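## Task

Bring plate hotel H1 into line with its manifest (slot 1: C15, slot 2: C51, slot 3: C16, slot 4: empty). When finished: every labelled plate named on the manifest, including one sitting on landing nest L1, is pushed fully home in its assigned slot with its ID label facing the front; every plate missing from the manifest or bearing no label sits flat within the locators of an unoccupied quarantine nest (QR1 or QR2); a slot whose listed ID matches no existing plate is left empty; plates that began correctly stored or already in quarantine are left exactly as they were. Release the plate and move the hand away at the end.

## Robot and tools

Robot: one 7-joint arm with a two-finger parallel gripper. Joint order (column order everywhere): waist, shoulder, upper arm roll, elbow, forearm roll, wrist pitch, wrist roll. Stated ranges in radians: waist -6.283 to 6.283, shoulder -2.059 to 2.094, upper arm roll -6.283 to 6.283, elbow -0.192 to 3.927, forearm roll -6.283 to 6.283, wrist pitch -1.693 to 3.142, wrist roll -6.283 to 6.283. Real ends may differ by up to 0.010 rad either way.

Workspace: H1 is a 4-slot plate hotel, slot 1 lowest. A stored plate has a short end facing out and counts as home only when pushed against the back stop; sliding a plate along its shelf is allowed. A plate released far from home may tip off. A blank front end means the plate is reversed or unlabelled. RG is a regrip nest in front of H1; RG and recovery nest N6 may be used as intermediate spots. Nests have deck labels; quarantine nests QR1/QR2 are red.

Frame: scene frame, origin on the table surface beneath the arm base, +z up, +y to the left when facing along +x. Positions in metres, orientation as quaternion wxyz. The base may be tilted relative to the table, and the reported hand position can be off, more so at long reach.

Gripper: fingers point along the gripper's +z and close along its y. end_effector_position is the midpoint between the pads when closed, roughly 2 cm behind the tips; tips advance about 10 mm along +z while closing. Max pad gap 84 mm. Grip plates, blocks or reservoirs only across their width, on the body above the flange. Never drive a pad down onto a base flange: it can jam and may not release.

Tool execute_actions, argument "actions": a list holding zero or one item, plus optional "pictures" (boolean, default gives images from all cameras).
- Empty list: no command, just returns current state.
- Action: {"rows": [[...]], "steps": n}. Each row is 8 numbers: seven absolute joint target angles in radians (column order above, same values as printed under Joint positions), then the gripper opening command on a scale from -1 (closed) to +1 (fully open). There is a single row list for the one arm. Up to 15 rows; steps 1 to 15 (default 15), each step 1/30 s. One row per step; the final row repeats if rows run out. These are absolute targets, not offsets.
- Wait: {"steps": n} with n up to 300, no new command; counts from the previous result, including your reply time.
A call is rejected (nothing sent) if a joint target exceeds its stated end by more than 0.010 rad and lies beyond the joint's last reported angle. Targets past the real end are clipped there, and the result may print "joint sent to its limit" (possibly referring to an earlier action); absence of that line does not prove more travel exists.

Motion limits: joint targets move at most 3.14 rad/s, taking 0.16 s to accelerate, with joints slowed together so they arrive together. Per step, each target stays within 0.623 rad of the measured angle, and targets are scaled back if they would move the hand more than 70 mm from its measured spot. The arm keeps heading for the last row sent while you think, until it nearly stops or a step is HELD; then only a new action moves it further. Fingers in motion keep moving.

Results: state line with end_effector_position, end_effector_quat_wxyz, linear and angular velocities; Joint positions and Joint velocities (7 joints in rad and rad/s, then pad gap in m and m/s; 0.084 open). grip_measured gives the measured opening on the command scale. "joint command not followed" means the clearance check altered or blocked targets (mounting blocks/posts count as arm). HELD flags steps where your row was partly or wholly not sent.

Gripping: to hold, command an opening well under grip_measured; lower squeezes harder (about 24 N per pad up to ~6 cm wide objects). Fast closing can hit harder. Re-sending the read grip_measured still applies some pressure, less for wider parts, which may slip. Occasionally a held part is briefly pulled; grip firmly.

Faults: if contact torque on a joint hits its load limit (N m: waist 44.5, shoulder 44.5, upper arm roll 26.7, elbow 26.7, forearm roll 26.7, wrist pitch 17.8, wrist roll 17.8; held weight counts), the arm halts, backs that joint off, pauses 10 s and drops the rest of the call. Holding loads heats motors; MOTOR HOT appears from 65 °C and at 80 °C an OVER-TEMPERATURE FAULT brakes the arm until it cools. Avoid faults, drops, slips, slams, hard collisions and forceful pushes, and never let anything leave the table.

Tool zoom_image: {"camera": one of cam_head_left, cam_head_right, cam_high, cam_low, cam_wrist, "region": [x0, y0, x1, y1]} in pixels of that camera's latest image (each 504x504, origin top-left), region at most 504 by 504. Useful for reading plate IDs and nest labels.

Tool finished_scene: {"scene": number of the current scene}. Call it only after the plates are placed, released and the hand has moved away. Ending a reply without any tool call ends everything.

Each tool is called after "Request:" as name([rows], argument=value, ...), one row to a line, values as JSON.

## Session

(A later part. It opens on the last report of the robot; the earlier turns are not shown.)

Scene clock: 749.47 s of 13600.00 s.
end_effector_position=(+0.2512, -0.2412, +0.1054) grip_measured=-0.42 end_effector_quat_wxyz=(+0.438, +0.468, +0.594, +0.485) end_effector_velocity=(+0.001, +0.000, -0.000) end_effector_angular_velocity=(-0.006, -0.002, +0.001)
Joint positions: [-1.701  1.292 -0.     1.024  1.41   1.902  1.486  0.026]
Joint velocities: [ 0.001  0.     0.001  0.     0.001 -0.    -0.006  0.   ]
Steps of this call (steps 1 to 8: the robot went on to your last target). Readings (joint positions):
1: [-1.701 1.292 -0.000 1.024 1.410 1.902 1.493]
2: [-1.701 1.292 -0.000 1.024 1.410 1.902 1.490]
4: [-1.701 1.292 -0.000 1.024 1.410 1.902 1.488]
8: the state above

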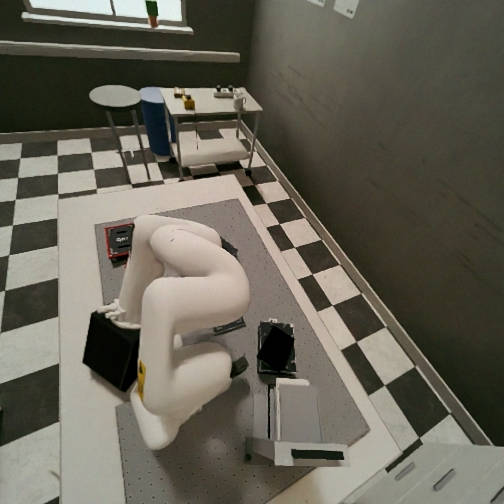

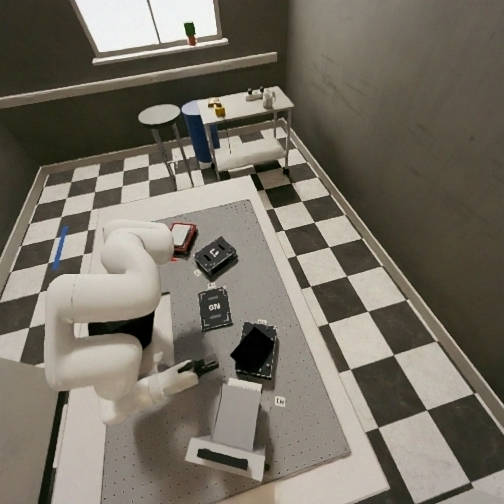

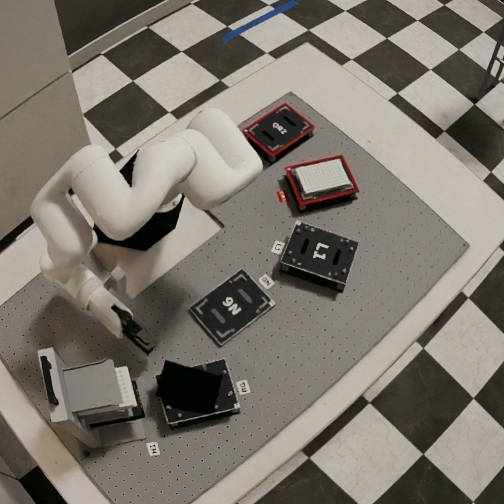

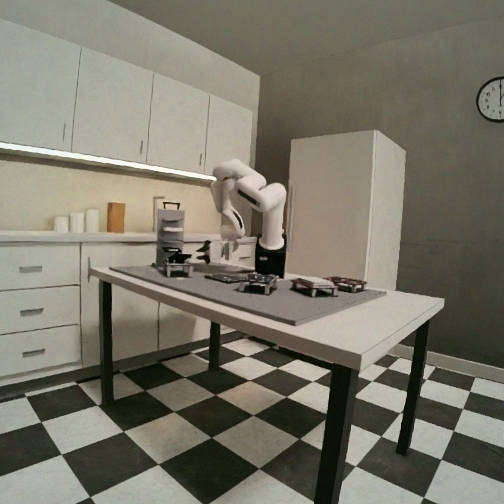

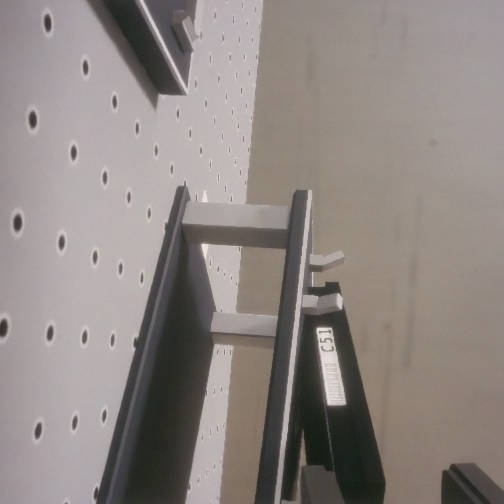

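Request:
execute_actions([
  {"rows":[[-1.690,1.287,0,1.016,1.419,1.905,1.483,-0.5],[-1.674,1.280,0,1.006,1.433,1.909,1.480,-0.5],[-1.656,1.272,0,0.997,1.450,1.914,1.478,-0.5],[-1.637,1.2645,0,0.989,1.468,1.9195,1.476,-0.5],[-1.6192,1.2578,0,0.9822,1.4854,1.9244,1.4750,-0.5],[-1.6024,1.2517,0,0.9771,1.5019,1.9287,1.4757,-0.5],[-1.5856,1.2456,0,0.9721,1.5184,1.9329,1.4767,-0.5],[-1.5688,1.2395,0,0.9673,1.5351,1.9371,1.4779,-0.5],[-1.5520,1.2333,0,0.9626,1.5518,1.9413,1.4795,-0.5],[-1.5353,1.2271,0,0.9581,1.5686,1.9456,1.4813,-0.5],[-1.5185,1.2208,0,0.9538,1.5855,1.9498,1.4834,-0.5],[-1.5018,1.2145,0,0.9496,1.6026,1.9540,1.4858,-0.5]],"steps":15},
], pictures=false)

Request:
execute_actions([
  {"steps":8},
])

Scene clock: 786.03 s of 13600.00 s.
end_effector_position=(+0.3039, -0.2274, +0.0981) grip_measured=-0.52 end_effector_quat_wxyz=(+0.438, +0.467, +0.595, +0.486) end_effector_velocity=(+0.090, +0.023, -0.013) end_effector_angular_velocity=(+0.008, -0.014, +0.027)
Joint positions: [-1.522  1.222  0.002  0.956  1.581  1.949  1.484  0.021]
Joint velocities: [ 0.283 -0.106  0.023 -0.071  0.27   0.069  0.028 -0.   ]
Steps of this call (steps 1 to 30: the robot went on to your last target; steps 31 to 90: nothing new was sent; then 33.07 s passed at rest; steps 91 to 105: all 15 steps of this action). Readings (joint positions):
91: [-1.700 1.292 -0.000 1.024 1.411 1.902 1.486]
92: [-1.699 1.291 -0.001 1.023 1.412 1.903 1.485]
94: [-1.686 1.285 -0.002 1.014 1.424 1.906 1.483]
98: [-1.630 1.263 0.000 0.988 1.475 1.921 1.478]
105: the state above

Scene clock: 786.30 s of 13600.00 s.
end_effector_position=(+0.3082, -0.2273, +0.0972) grip_measured=-0.52 end_effector_quat_wxyz=(+0.438, +0.469, +0.595, +0.484) end_effector_velocity=(+0.003, +0.001, -0.001) end_effector_angular_velocity=(+0.001, -0.002, +0.000)
Joint positions: [-1.503  1.215 -0.001  0.95   1.602  1.954  1.486  0.021]
Joint velocities: [ 0.008 -0.002  0.003 -0.003  0.009  0.002  0.     0.   ]
Steps of this call (steps 1 to 8: the robot went on to your last target). Readings (joint positions):
1: [-1.514 1.219 0.002 0.954 1.588 1.951 1.484]
2: [-1.509 1.217 0.002 0.952 1.593 1.952 1.485]
4: [-1.505 1.216 0.000 0.951 1.599 1.953 1.485]
8: the state above

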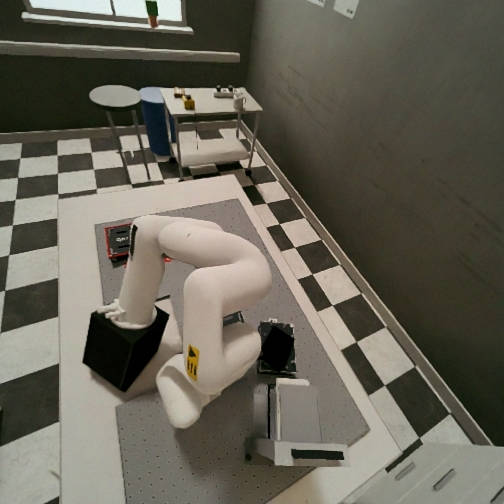

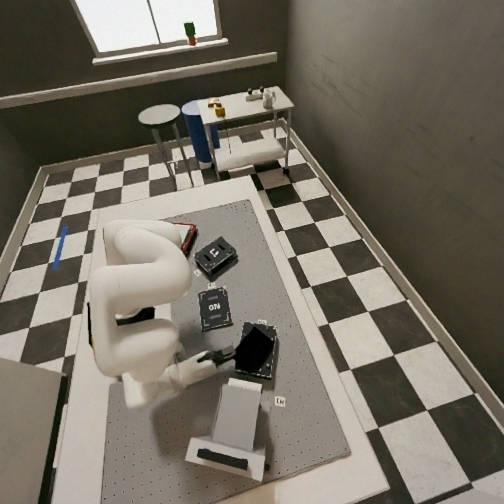

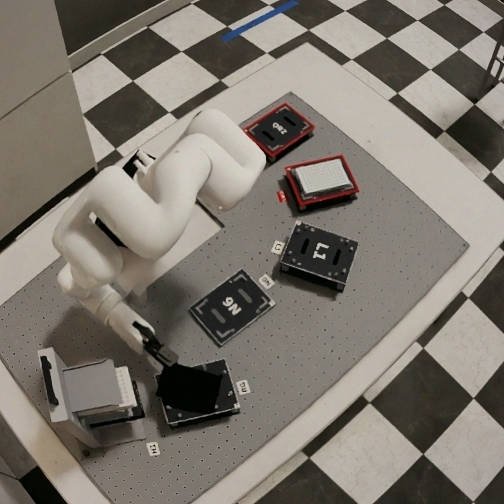

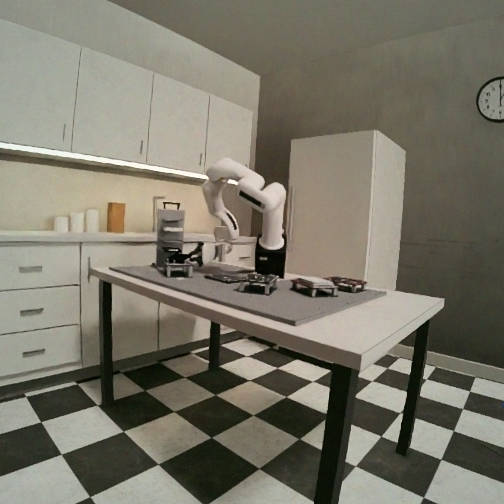

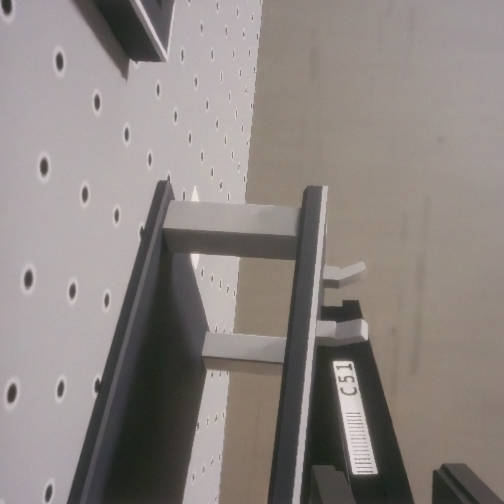

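Request:
zoom_image(camera="cam_wrist", region=[260, 340, 424, 504])

Region (260, 340, 424, 504) of cam_wrist's 504x504 image, scaled by 3.073, with more detail than that image has.

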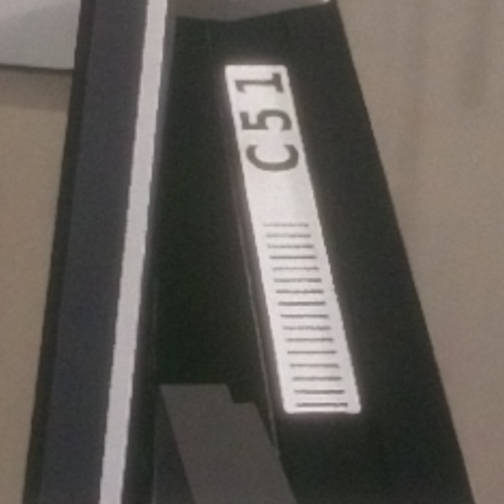

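Request:
execute_actions([
  {"rows":[[-1.5028,1.2121,0,0.9479,1.6019,1.9537,1.4863,-0.5],[-1.5038,1.2097,0,0.9461,1.6011,1.9535,1.4868,-0.5],[-1.5048,1.2073,0,0.9444,1.6004,1.9532,1.4873,-0.5],[-1.5048,1.2073,0,0.9444,1.6004,1.9532,1.4873,-0.5],[-1.4965,1.2041,0,0.9424,1.6090,1.9553,1.4886,-0.5],[-1.4881,1.2010,0,0.9404,1.6175,1.9574,1.4900,-0.5],[-1.4797,1.1978,0,0.9385,1.6261,1.9594,1.4914,-0.5],[-1.4713,1.1946,0,0.9366,1.6347,1.9615,1.4929,-0.5],[-1.4630,1.1914,0,0.9347,1.6434,1.9636,1.4945,-0.5],[-1.4547,1.1882,0,0.9329,1.6520,1.9657,1.4962,-0.5],[-1.4480,1.1856,0,0.9314,1.6590,1.9674,1.4976,-0.5],[-1.4413,1.1831,0,0.9300,1.6659,1.9690,1.4989,-0.5]],"steps":15},
], pictures=false)

Request:
execute_actions([
  {"steps":8},
])

Scene clock: 906.80 s of 13600.00 s.
end_effector_position=(+0.3253, -0.2234, +0.0967) grip_measured=-0.52 end_effector_quat_wxyz=(+0.438, +0.468, +0.595, +0.485) end_effector_velocity=(-0.002, +0.005, -0.010) end_effector_angular_velocity=(+0.018, +0.057, -0.043)
Joint positions: [-1.449  1.186 -0.     0.931  1.656  1.967  1.497  0.021]
Joint velocities: [ 0.095 -0.027 -0.059 -0.057  0.089  0.021  0.023 -0.002]
Steps of this call (steps 1 to 30: the robot went on to your last target; steps 31 to 90: nothing new was sent; then 117.00 s passed at rest; steps 91 to 105: all 15 steps of this action). Readings (joint positions):
91: [-1.502 1.214 0.000 0.950 1.603 1.954 1.486]
92: [-1.502 1.214 0.000 0.949 1.602 1.954 1.486]
94: [-1.503 1.212 0.000 0.947 1.602 1.954 1.486]
98: [-1.495 1.204 -0.001 0.943 1.611 1.956 1.489]
105: the state above

Scene clock: 907.07 s of 13600.00 s.
end_effector_position=(+0.3260, -0.2235, +0.0963) grip_measured=-0.52 end_effector_quat_wxyz=(+0.438, +0.470, +0.594, +0.484) end_effector_velocity=(+0.002, -0.000, -0.000) end_effector_angular_velocity=(-0.002, -0.002, +0.001)
Joint positions: [-1.442  1.184 -0.003  0.928  1.664  1.969  1.499  0.021]
Joint velocities: [ 0.003 -0.001  0.003  0.002  0.005  0.     0.    -0.   ]
Steps of this call (steps 1 to 8: the robot went on to your last target). Readings (joint positions):
1: [-1.447 1.186 -0.002 0.930 1.659 1.967 1.498]
2: [-1.445 1.185 -0.002 0.929 1.661 1.968 1.498]
4: [-1.443 1.185 -0.003 0.928 1.663 1.968 1.499]
8: the state above

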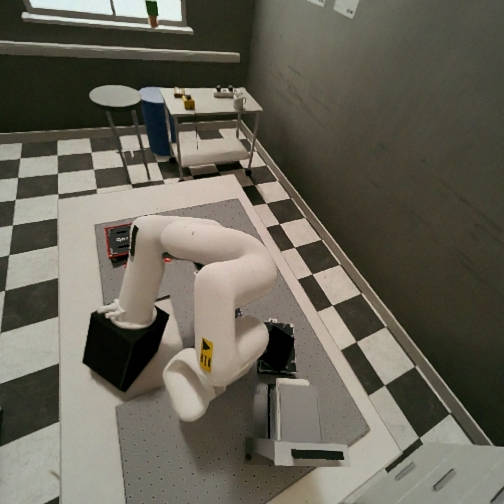

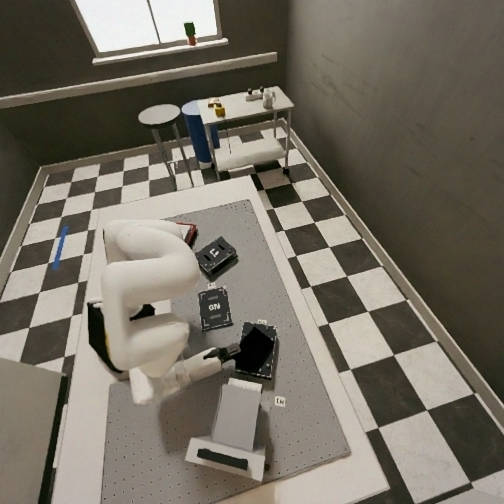

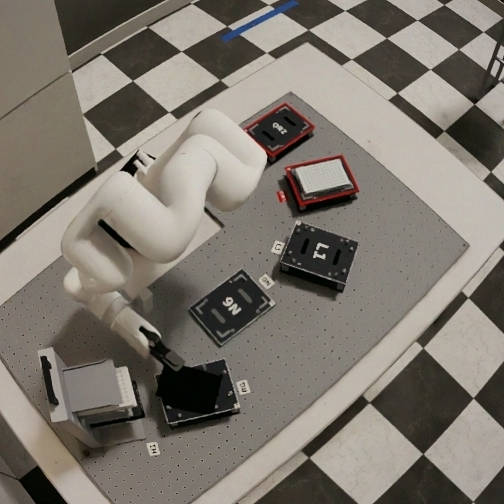

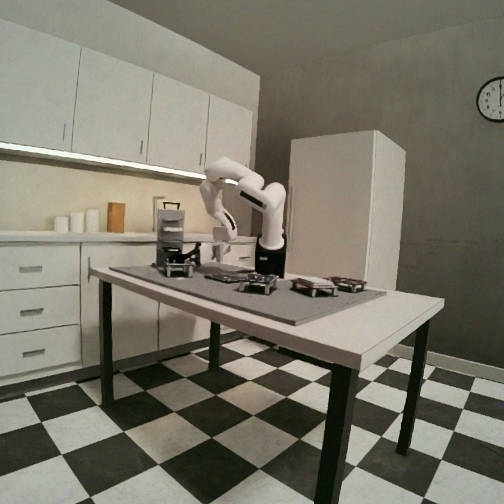

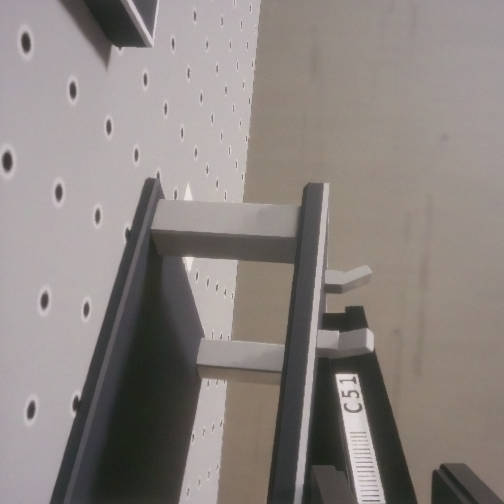

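Request:
execute_actions([
  {"rows":[[-1.4500,1.1864,0,0.9319,1.6570,1.9669,1.4972,-0.55],[-1.4500,1.1864,0,0.9319,1.6570,1.9669,1.4972,-0.6],[-1.4500,1.1864,0,0.9319,1.6570,1.9669,1.4972,-0.65],[-1.4500,1.1864,0,0.9319,1.6570,1.9669,1.4972,-0.7],[-1.4500,1.1864,0,0.9319,1.6570,1.9669,1.4972,-0.8],[-1.4500,1.1864,0,0.9319,1.6570,1.9669,1.4972,-1],[-1.4500,1.1864,0,0.9319,1.6570,1.9669,1.4972,-1],[-1.4500,1.1864,0,0.9319,1.6570,1.9669,1.4972,-1],[-1.4500,1.1864,0,0.9319,1.6570,1.9669,1.4972,-1],[-1.4500,1.1864,0,0.9319,1.6570,1.9669,1.4972,-1],[-1.4537,1.1806,0,0.9280,1.6542,1.9659,1.4986,-1],[-1.4591,1.1719,0,0.9220,1.6499,1.9644,1.5007,-1],[-1.4664,1.1603,0,0.9141,1.6442,1.9624,1.5035,-1],[-1.4755,1.1458,0,0.9043,1.6370,1.9599,1.5070,-1],[-1.4847,1.1313,0,0.8944,1.6299,1.9574,1.5105,-1]],"steps":15},
], pictures=false)

Request:
execute_actions([
  {"rows":[[-1.494,1.1168,0,0.8845,1.6228,1.9549,1.514,-1],[-1.503,1.1023,0,0.8746,1.6157,1.9524,1.5175,-1],[-1.512,1.0878,0,0.8648,1.6086,1.9499,1.521,-1],[-1.520,1.0704,0,0.8529,1.602,1.9475,1.525,-1]],"steps":10},
])

Scene clock: 920.23 s of 13600.00 s.
end_effector_position=(+0.3268, -0.2236, +0.1028) grip_measured=-0.70 end_effector_quat_wxyz=(+0.439, +0.466, +0.595, +0.486) end_effector_velocity=(-0.010, -0.003, +0.082) end_effector_angular_velocity=(-0.016, +0.014, -0.006)
Joint positions: [-1.459  1.169  0.003  0.921  1.649  1.965  1.501  0.013]
Joint velocities: [-0.16  -0.244 -0.015 -0.178 -0.128 -0.049  0.061 -0.   ]
Steps of this call (steps 1 to 15: the robot went on to your last target; steps 16 to 90: nothing new was sent; then 9.67 s passed at rest; steps 91 to 105: all 15 steps of this action). Readings (joint positions):
91: [-1.441 1.183 -0.001 0.930 1.666 1.969 1.499]
92: [-1.443 1.184 -0.000 0.931 1.664 1.967 1.498]
94: [-1.446 1.185 0.004 0.934 1.663 1.969 1.498]
98: [-1.448 1.182 0.009 0.938 1.662 1.970 1.497]
105: the state above

Scene clock: 920.57 s of 13600.00 s.
end_effector_position=(+0.3248, -0.2241, +0.1344) grip_measured=-0.70 end_effector_quat_wxyz=(+0.441, +0.464, +0.598, +0.482) end_effector_velocity=(+0.002, +0.012, +0.014) end_effector_angular_velocity=(+0.022, +0.002, +0.010)
Joint positions: [-1.518  1.074 -0.     0.857  1.604  1.949  1.524  0.013]
Joint velocities: [-0.028 -0.053  0.013 -0.052 -0.032 -0.014  0.016  0.   ]
Steps of this call (steps 1 to 10: all 10 steps of this action). Readings (joint positions):
1: [-1.465 1.160 0.002 0.915 1.645 1.963 1.503]
2: [-1.473 1.149 0.002 0.907 1.639 1.961 1.506]
4: [-1.489 1.124 0.001 0.890 1.627 1.957 1.512]
8: [-1.514 1.081 -0.001 0.862 1.608 1.950 1.522]
10: the state above

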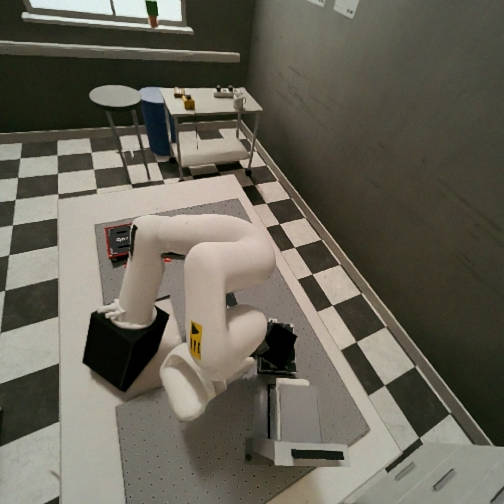

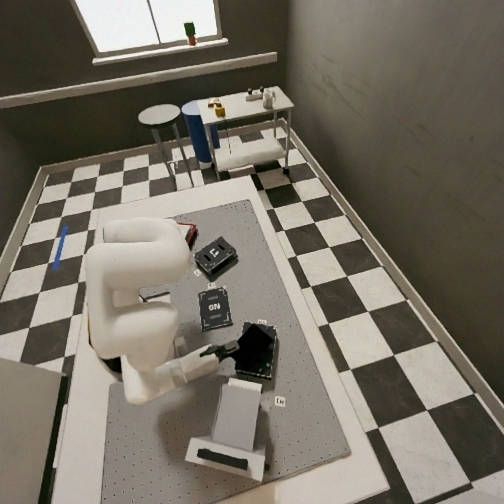

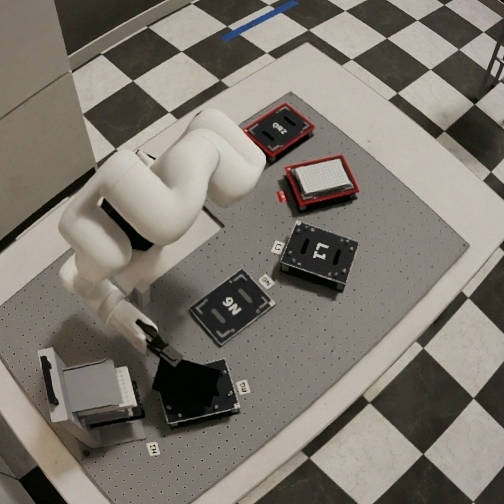

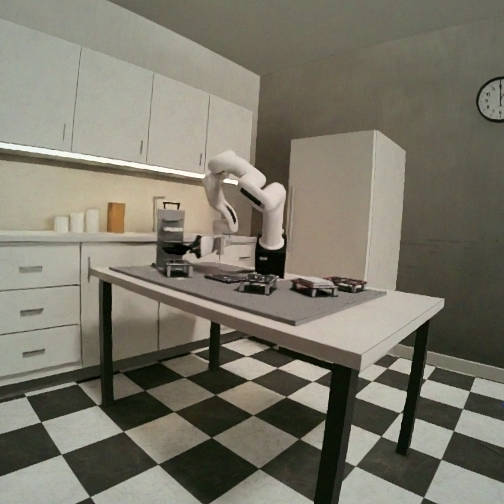

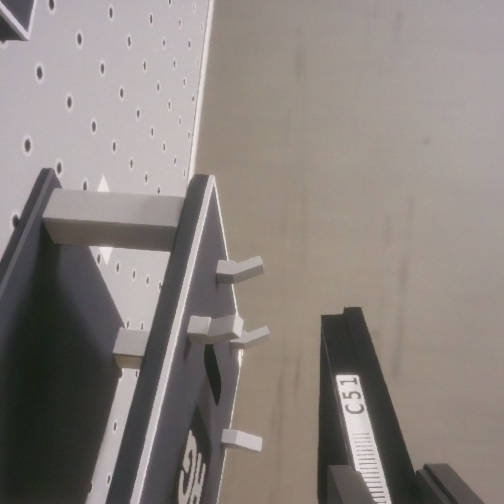

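Held. Transition.

Request:
execute_actions([
  {"rows":[[-1.52,1.06,0,0.847,1.601,1.947,1.525,-1],[-1.52,1.04,0,0.836,1.599,1.946,1.525,-1],[-1.519,1.015,0,0.823,1.597,1.945,1.52,-1],[-1.518,0.985,0,0.807,1.594,1.944,1.51,-1],[-1.517,0.955,0,0.79,1.591,1.943,1.50,-1],[-1.516,0.925,0,0.774,1.588,1.942,1.485,-1],[-1.515,0.895,0,0.758,1.585,1.941,1.47,-1],[-1.514,0.865,0,0.741,1.582,1.94,1.45,-1],[-1.513,0.835,0,0.725,1.579,1.939,1.43,-1],[-1.512,0.805,0,0.709,1.576,1.938,1.41,-1],[-1.511,0.775,0,0.692,1.573,1.937,1.385,-1],[-1.51,0.745,0,0.676,1.57,1.936,1.36,-1],[-1.508,0.713,0,0.659,1.567,1.935,1.335,-1],[-1.506,0.68,0,0.641,1.564,1.934,1.31,-1],[-1.503,0.645,0,0.623,1.56,1.932,1.28,-1]],"steps":15},
], pictures=false)

Request:
execute_actions([
  {"rows":[[-1.499,0.608,0,0.606,1.553,1.927,1.25,-1],[-1.493,0.568,0,0.592,1.543,1.919,1.215,-1],[-1.485,0.525,0,0.581,1.53,1.908,1.175,-1],[-1.474,0.48,0,0.574,1.514,1.894,1.135,-1],[-1.461,0.435,0,0.57,1.495,1.877,1.09,-1],[-1.446,0.39,0,0.568,1.474,1.858,1.045,-1],[-1.43,0.345,0,0.567,1.452,1.837,1.0,-1],[-1.414,0.30,0,0.566,1.43,1.816,0.955,-1],[-1.398,0.255,0,0.565,1.408,1.795,0.91,-1],[-1.382,0.21,0,0.565,1.386,1.774,0.865,-1],[-1.366,0.165,0,0.564,1.364,1.753,0.82,-1],[-1.35,0.12,0,0.564,1.342,1.732,0.775,-1],[-1.334,0.075,0,0.563,1.32,1.711,0.73,-1],[-1.318,0.03,0,0.563,1.297,1.69,0.685,-1],[-1.301,-0.013,0,0.564,1.272,1.669,0.64,-1]],"steps":15},
], pictures=false)

Request:
execute_actions([
  {"rows":[[-1.282,-0.053,0,0.566,1.243,1.647,0.595,-1],[-1.261,-0.09,0,0.57,1.209,1.624,0.545,-1],[-1.238,-0.122,0,0.576,1.17,1.60,0.495,-1],[-1.212,-0.15,0,0.583,1.125,1.576,0.44,-1],[-1.184,-0.172,0,0.591,1.075,1.551,0.385,-1],[-1.154,-0.19,0,0.6,1.02,1.525,0.33,-1],[-1.122,-0.204,0,0.611,0.96,1.499,0.27,-1],[-1.09,-0.216,0,0.623,0.90,1.473,0.21,-1],[-1.057,-0.226,0,0.635,0.84,1.447,0.15,-1],[-1.024,-0.235,0,0.647,0.78,1.421,0.09,-1],[-0.991,-0.243,0,0.659,0.72,1.395,0.03,-1],[-0.958,-0.25,0,0.671,0.66,1.369,-0.03,-1],[-0.925,-0.256,0,0.683,0.60,1.343,-0.09,-1],[-0.892,-0.262,0,0.695,0.54,1.317,-0.15,-1],[-0.859,-0.267,0,0.707,0.48,1.291,-0.21,-1]],"steps":15},
], pictures=false)

Request:
execute_actions([
  {"rows":[[-0.826,-0.271,0,0.719,0.42,1.265,-0.27,-1],[-0.793,-0.274,0,0.731,0.36,1.239,-0.33,-1],[-0.76,-0.276,0,0.743,0.30,1.213,-0.39,-1],[-0.727,-0.277,0,0.754,0.24,1.188,-0.45,-1],[-0.694,-0.277,0,0.764,0.18,1.165,-0.51,-1],[-0.662,-0.275,0,0.772,0.12,1.145,-0.57,-1],[-0.631,-0.271,0,0.778,0.06,1.128,-0.63,-1],[-0.60,-0.264,0,0.781,0.0,1.115,-0.69,-1],[-0.57,-0.254,0,0.781,-0.06,1.107,-0.745,-1],[-0.541,-0.241,0,0.778,-0.12,1.103,-0.80,-1],[-0.513,-0.225,0,0.773,-0.18,1.103,-0.85,-1],[-0.485,-0.207,0,0.767,-0.24,1.106,-0.90,-1],[-0.458,-0.188,0,0.76,-0.30,1.111,-0.95,-1],[-0.431,-0.168,0,0.752,-0.36,1.117,-1.0,-1],[-0.405,-0.148,0,0.744,-0.42,1.123,-1.05,-1]],"steps":15},
], pictures=false)

Request:
execute_actions([
  {"rows":[[-0.379,-0.128,0,0.736,-0.48,1.129,-1.10,-1],[-0.353,-0.108,0,0.728,-0.54,1.135,-1.15,-1],[-0.328,-0.088,0,0.72,-0.60,1.141,-1.195,-1],[-0.304,-0.068,0,0.712,-0.655,1.147,-1.24,-1],[-0.281,-0.048,0,0.704,-0.71,1.153,-1.28,-1],[-0.26,-0.028,0,0.696,-0.765,1.159,-1.32,-1],[-0.241,-0.008,0,0.688,-0.82,1.166,-1.355,-1],[-0.224,0.012,0,0.68,-0.875,1.174,-1.39,-1],[-0.209,0.032,0,0.672,-0.93,1.183,-1.42,-1],[-0.195,0.052,0,0.665,-0.98,1.191,-1.445,-1],[-0.183,0.072,0,0.658,-1.03,1.2,-1.465,-1],[-0.172,0.091,0,0.651,-1.08,1.208,-1.48,-1],[-0.162,0.11,0,0.644,-1.13,1.216,-1.492,-1],[-0.154,0.128,0,0.637,-1.175,1.223,-1.5,-1],[-0.147,0.145,0,0.631,-1.22,1.23,-1.503,-1]],"steps":15},
], pictures=false)

Request:
execute_actions([
  {"rows":[[-0.142,0.161,0,0.625,-1.265,1.236,-1.503,-1],[-0.139,0.177,0,0.619,-1.31,1.241,-1.502,-1],[-0.138,0.192,0,0.613,-1.35,1.245,-1.499,-1],[-0.14,0.206,0,0.607,-1.39,1.248,-1.495,-1],[-0.146,0.219,0,0.601,-1.425,1.249,-1.49,-1],[-0.155,0.231,0,0.595,-1.455,1.248,-1.484,-1],[-0.168,0.240,0,0.5905,-1.477,1.2438,-1.474,-1],[-0.182,0.2458,0,0.5875,-1.4935,1.239,-1.4645,-1],[-0.196,0.2516,0,0.5847,-1.5098,1.2343,-1.455,-1],[-0.2097,0.2575,0,0.5821,-1.526,1.2297,-1.446,-1],[-0.2234,0.2636,0,0.5798,-1.5424,1.2254,-1.437,-1],[-0.2371,0.2698,0,0.5777,-1.5588,1.2212,-1.4277,-1],[-0.2508,0.2761,0,0.5759,-1.5751,1.2173,-1.4187,-1],[-0.2600,0.2804,0,0.5748,-1.5860,1.2147,-1.4128,-1],[-0.2646,0.2826,0,0.5743,-1.5915,1.2135,-1.4098,-1]],"steps":15},
], pictures=false)

Request:
execute_actions([
  {"steps":12},
])

Scene clock: 951.37 s of 13600.00 s.
end_effector_position=(+0.3608, -0.1918, +0.2010) grip_measured=-0.70 end_effector_quat_wxyz=(+0.473, +0.364, +0.670, +0.442) end_effector_velocity=(+0.095, +0.129, +0.181) end_effector_angular_velocity=(-0.952, -0.175, +0.424)
Joint positions: [-1.511  0.775  0.     0.693  1.573  1.937  1.382  0.013]
Joint velocities: [ 0.041 -0.908 -0.002 -0.494 -0.089 -0.032 -0.681 -0.   ]
Steps of this call (steps 1 to 15: the robot went on to your last target; steps 16 to 90: nothing new was sent; then 27.30 s passed at rest; steps 91 to 105: all 15 steps of this action). Readings (joint positions):
91: [-1.520 1.070 -0.000 0.853 1.602 1.947 1.525]
92: [-1.520 1.068 -0.000 0.851 1.602 1.947 1.525]
94: [-1.520 1.054 -0.000 0.843 1.600 1.946 1.524]
98: [-1.518 0.975 -0.000 0.801 1.593 1.944 1.502]
105: the state above

Scene clock: 951.87 s of 13600.00 s.
end_effector_position=(+0.4090, -0.0934, +0.2591) grip_measured=-0.70 end_effector_quat_wxyz=(+0.442, -0.081, +0.848, +0.281) end_effector_velocity=(+0.059, +0.202, +0.062) end_effector_angular_velocity=(-2.048, -0.169, +1.964)
Joint positions: [-1.371  0.183  0.     0.566  1.372  1.761  0.838  0.013]
Joint velocities: [ 0.47  -1.338 -0.001 -0.028 -0.652 -0.612 -1.33  -0.   ]
Steps of this call (steps 1 to 15: all 15 steps of this action). Readings (joint positions):
1: [-1.509 0.745 -0.000 0.677 1.570 1.936 1.359]
2: [-1.507 0.713 -0.000 0.660 1.567 1.934 1.334]
4: [-1.501 0.645 -0.000 0.628 1.556 1.927 1.278]
8: [-1.471 0.490 -0.000 0.585 1.510 1.889 1.139]
15: the state above

Scene clock: 952.37 s of 13600.00 s.
end_effector_position=(+0.3715, -0.0409, +0.2447) grip_measured=-0.70 end_effector_quat_wxyz=(-0.144, +0.760, -0.607, -0.183) end_effector_velocity=(-0.113, -0.079, -0.041) end_effector_angular_velocity=(-0.930, +0.299, +3.692)
Joint positions: [-1.013 -0.23   0.     0.651  0.76   1.413  0.072  0.013]
Joint velocities: [ 0.958 -0.271  0.001  0.341 -1.739 -0.761 -1.751 -0.   ]
Steps of this call (steps 1 to 15: all 15 steps of this action). Readings (joint positions):
1: [-1.356 0.138 0.000 0.565 1.350 1.740 0.793]
2: [-1.339 0.094 0.000 0.565 1.327 1.719 0.749]
4: [-1.305 0.011 -0.000 0.566 1.275 1.677 0.658]
8: [-1.219 -0.121 -0.000 0.584 1.132 1.587 0.463]
15: the state above

Scene clock: 952.87 s of 13600.00 s.
end_effector_position=(+0.3926, -0.0987, +0.2405) grip_measured=-0.70 end_effector_quat_wxyz=(+0.120, +0.901, +0.246, -0.337) end_effector_velocity=(-0.078, -0.076, -0.119) end_effector_angular_velocity=(+0.445, +2.170, +2.966)
Joint positions: [-0.537 -0.23   0.     0.772 -0.134  1.116 -0.804  0.013]
Joint velocities: [ 0.858  0.456 -0.    -0.096 -1.795 -0.086 -1.578 -0.   ]
Steps of this call (steps 1 to 15: all 15 steps of this action). Readings (joint positions):
1: [-0.981 -0.239 0.000 0.662 0.702 1.388 0.013]
2: [-0.948 -0.246 0.000 0.674 0.643 1.362 -0.046]
4: [-0.883 -0.259 0.000 0.698 0.524 1.310 -0.165]
8: [-0.752 -0.272 -0.000 0.744 0.285 1.211 -0.404]
15: the state above

Scene clock: 953.37 s of 13600.00 s.
end_effector_position=(+0.3611, -0.1461, +0.1946) grip_measured=-0.70 end_effector_quat_wxyz=(+0.008, +0.298, +0.699, -0.650) end_effector_velocity=(+0.030, -0.103, -0.059) end_effector_angular_velocity=(-0.114, +2.026, +1.554)
Joint positions: [-0.196  0.059  0.     0.662 -0.996  1.195 -1.436  0.013]
Joint velocities: [ 0.388  0.59  -0.004 -0.219 -1.551  0.239 -0.623 -0.   ]
Steps of this call (steps 1 to 15: all 15 steps of this action). Readings (joint positions):
1: [-0.509 -0.214 0.000 0.768 -0.194 1.114 -0.857]
2: [-0.481 -0.196 0.000 0.762 -0.254 1.115 -0.908]
4: [-0.427 -0.159 0.000 0.747 -0.374 1.122 -1.010]
8: [-0.325 -0.081 0.000 0.716 -0.610 1.144 -1.199]
15: the state above

Scene clock: 953.87 s of 13600.00 s.
end_effector_position=(+0.3635, -0.2054, +0.1732) grip_measured=-0.70 end_effector_quat_wxyz=(-0.005, +0.009, +0.707, -0.708) end_effector_velocity=(-0.056, -0.130, -0.002) end_effector_angular_velocity=(-0.015, +0.037, +0.046)
Joint positions: [-0.228  0.263 -0.001  0.581 -1.541  1.225 -1.435  0.013]
Joint velocities: [-0.372  0.187 -0.005 -0.065 -0.493 -0.106  0.242 -0.   ]
Steps of this call (steps 1 to 15: all 15 steps of this action). Readings (joint positions):
1: [-0.184 0.079 0.000 0.655 -1.047 1.203 -1.454]
2: [-0.173 0.098 0.000 0.648 -1.097 1.211 -1.469]
4: [-0.157 0.134 0.000 0.635 -1.193 1.225 -1.487]
8: [-0.148 0.198 0.001 0.609 -1.366 1.242 -1.490]
15: the state above

Scene clock: 954.27 s of 13600.00 s.
end_effector_position=(+0.3582, -0.2172, +0.1719) grip_measured=-0.70 end_effector_quat_wxyz=(-0.004, +0.005, +0.707, -0.707) end_effector_velocity=(-0.002, -0.002, +0.001) end_effector_angular_velocity=(-0.002, +0.002, -0.002)
Joint positions: [-0.264  0.282  0.     0.575 -1.591  1.214 -1.41   0.013]
Joint velocities: [-0.004  0.002 -0.003 -0.002 -0.005 -0.001  0.001 -0.   ]
Steps of this call (steps 1 to 12: the robot went on to your last target). Readings (joint positions):
1: [-0.239 0.269 -0.001 0.579 -1.556 1.221 -1.428]
2: [-0.248 0.274 -0.002 0.577 -1.568 1.219 -1.422]
4: [-0.258 0.279 -0.002 0.575 -1.581 1.216 -1.415]
8: [-0.263 0.281 0.000 0.575 -1.589 1.214 -1.411]
12: the state above

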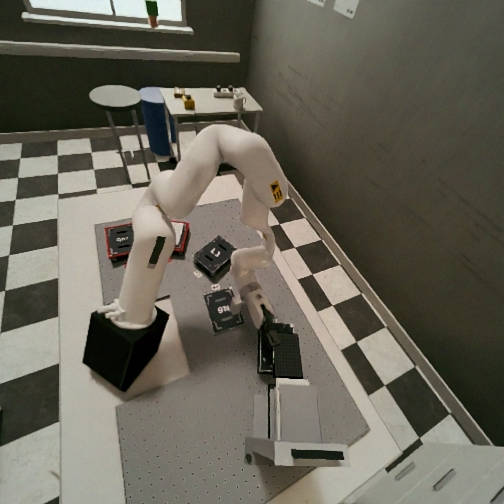

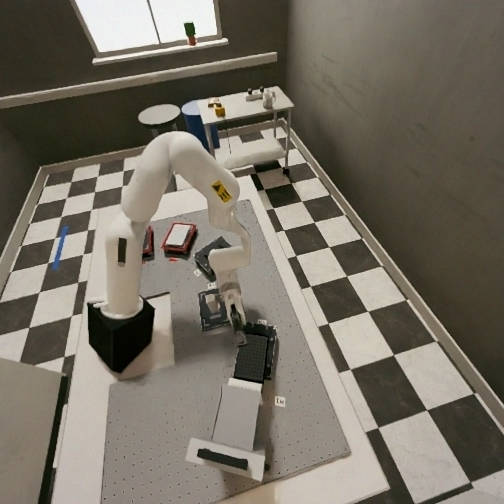

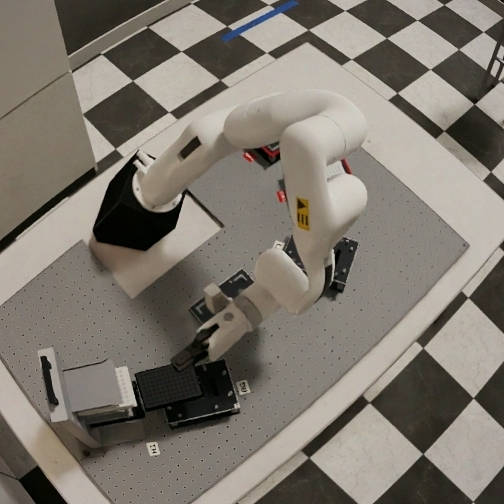

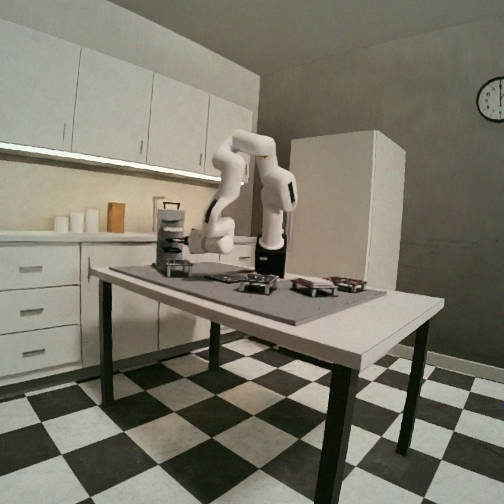

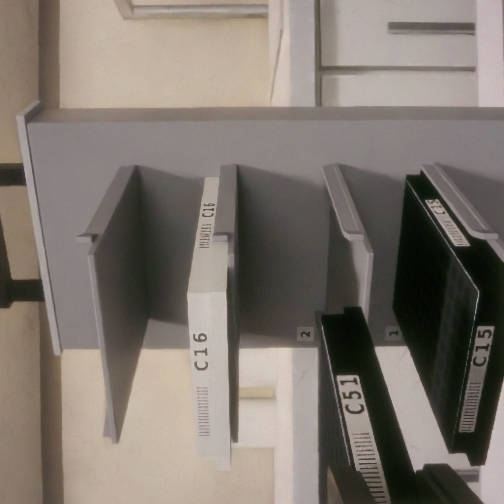

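Request:
zoom_image(camera="cam_wrist", region=[170, 200, 504, 504])

Region (170, 200, 504, 504) of cam_wrist's 504x504 image, scaled by 1.509, with more detail than that image has; it fills the top 459 rows of this view, and the rest is white.

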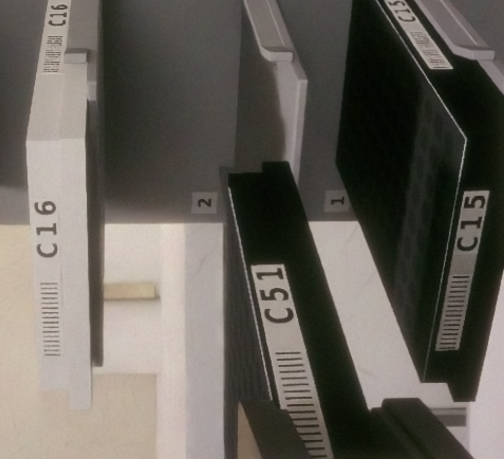

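Request:
zoom_image(camera="cam_wrist", region=[290, 220, 430, 360])

Request:
zoom_image(camera="cam_wrist", region=[290, 364, 430, 504])

Request:
zoom_image(camera="cam_head_left", region=[235, 300, 345, 410])

Region (290, 220, 430, 360) of cam_wrist's 504x504 image, scaled by 3.600, with more detail than that image has.

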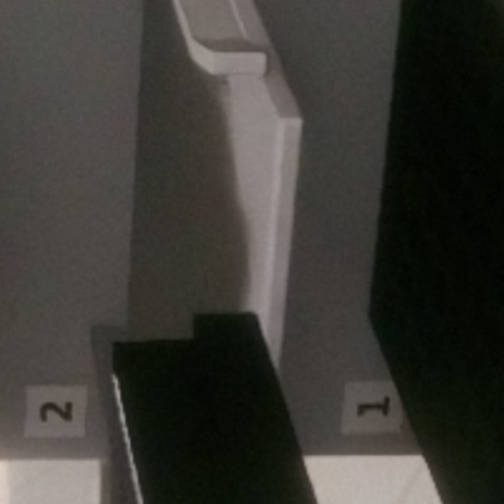

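Region (290, 364, 430, 504) of cam_wrist's 504x504 image, scaled by 3.600, with more detail than that image has.

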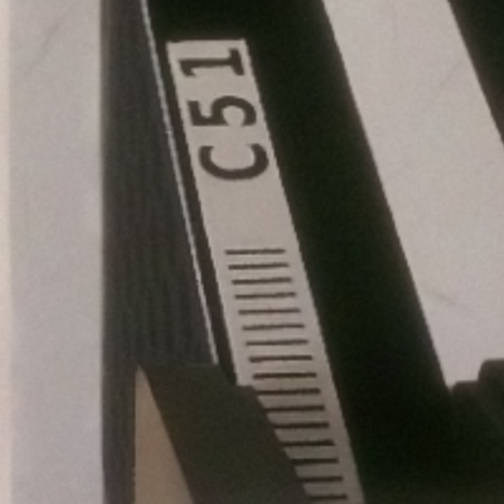

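Region (235, 300, 345, 410) of cam_head_left's 504x504 image, scaled by 4.582, with more detail than that image has.

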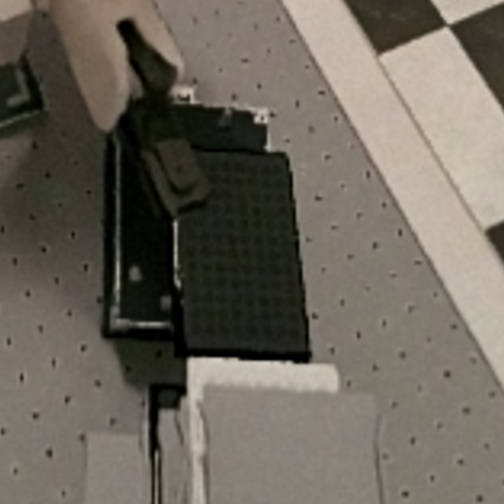

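Request:
execute_actions([
  {"rows":[[-0.2646,0.2839,0,0.5787,-1.5815,1.2118,-1.4085,-1],[-0.2646,0.2853,0,0.5832,-1.5715,1.2102,-1.4072,-1],[-0.2680,0.2882,0,0.5873,-1.5655,1.2075,-1.4037,-1],[-0.2782,0.2932,0,0.5863,-1.5777,1.2047,-1.3971,-1],[-0.2919,0.2998,0,0.5852,-1.5939,1.2011,-1.3884,-1],[-0.3055,0.3067,0,0.5843,-1.6101,1.1978,-1.3798,-1],[-0.3192,0.3137,0,0.5837,-1.6263,1.1946,-1.3713,-1],[-0.3274,0.3180,0,0.5835,-1.6360,1.1928,-1.3663,-1],[-0.3329,0.3208,0,0.5834,-1.6425,1.1916,-1.3629,-1]],"steps":15},
], pictures=false)

Request:
execute_actions([
  {"steps":8},
])

Request:
zoom_image(camera="cam_wrist", region=[290, 180, 450, 340])

Scene clock: 1005.67 s of 13600.00 s.
end_effector_position=(+0.3463, -0.2394, +0.1711) grip_measured=-0.70 end_effector_quat_wxyz=(-0.006, +0.022, +0.707, -0.707) end_effector_velocity=(+0.004, -0.003, -0.007) end_effector_angular_velocity=(+0.019, -0.008, +0.022)
Joint positions: [-0.331  0.32  -0.001  0.583 -1.639  1.192 -1.365  0.013]
Joint velocities: [-0.027  0.014  0.017  0.007 -0.041 -0.012  0.024 -0.   ]
Steps of this call (steps 1 to 30: the robot went on to your last target; steps 31 to 90: nothing new was sent; then 47.90 s passed at rest; steps 91 to 105: all 15 steps of this action). Readings (joint positions):
91: [-0.265 0.283 -0.000 0.574 -1.591 1.213 -1.410]
92: [-0.265 0.283 -0.000 0.575 -1.589 1.213 -1.409]
94: [-0.265 0.285 0.000 0.579 -1.581 1.211 -1.408]
98: [-0.290 0.298 0.001 0.585 -1.596 1.202 -1.390]
105: the state above

Scene clock: 1005.93 s of 13600.00 s.
end_effector_position=(+0.3464, -0.2398, +0.1707) grip_measured=-0.70 end_effector_quat_wxyz=(-0.005, +0.022, +0.707, -0.707) end_effector_velocity=(-0.000, -0.001, +0.001) end_effector_angular_velocity=(-0.002, -0.001, -0.001)
Joint positions: [-0.333  0.321  0.     0.583 -1.642  1.192 -1.363  0.013]
Joint velocities: [-0.002  0.    -0.002  0.    -0.002  0.     0.001 -0.   ]
Steps of this call (steps 1 to 8: the robot went on to your last target). Readings (joint positions):
1: [-0.331 0.320 -0.000 0.583 -1.640 1.192 -1.364]
2: [-0.332 0.320 0.000 0.583 -1.641 1.192 -1.364]
4: [-0.332 0.320 0.000 0.584 -1.642 1.192 -1.363]
8: the state above

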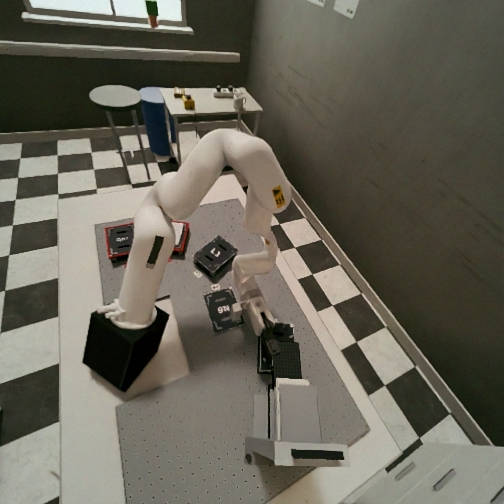

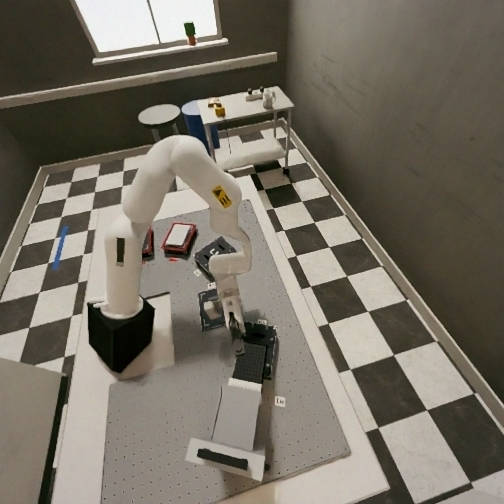

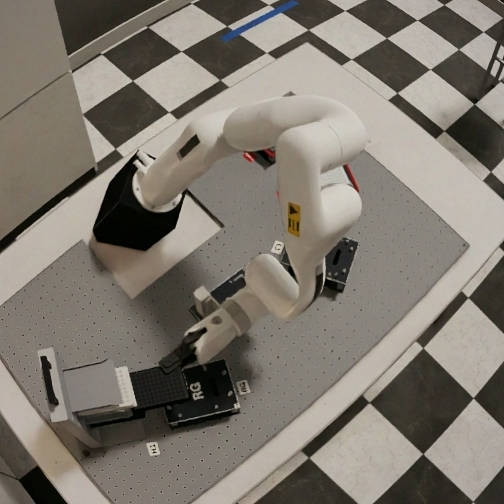

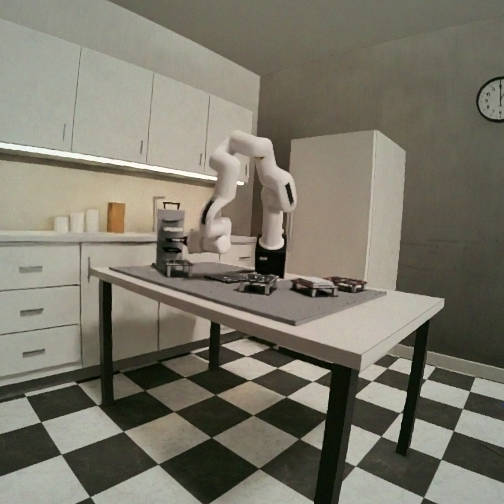

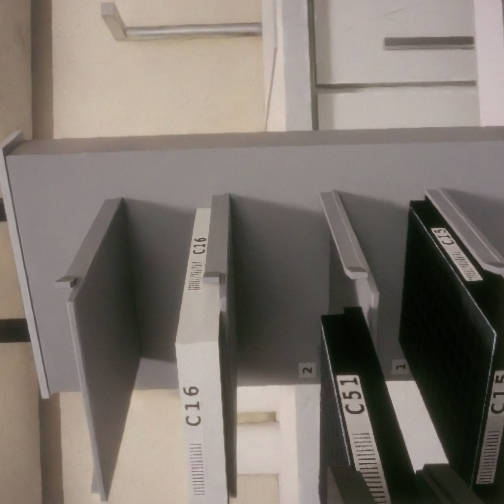

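Region (290, 180, 450, 340) of cam_wrist's 504x504 image, scaled by 3.150, with more detail than that image has.

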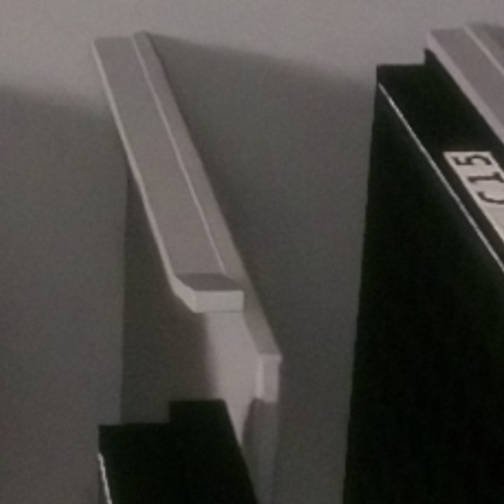

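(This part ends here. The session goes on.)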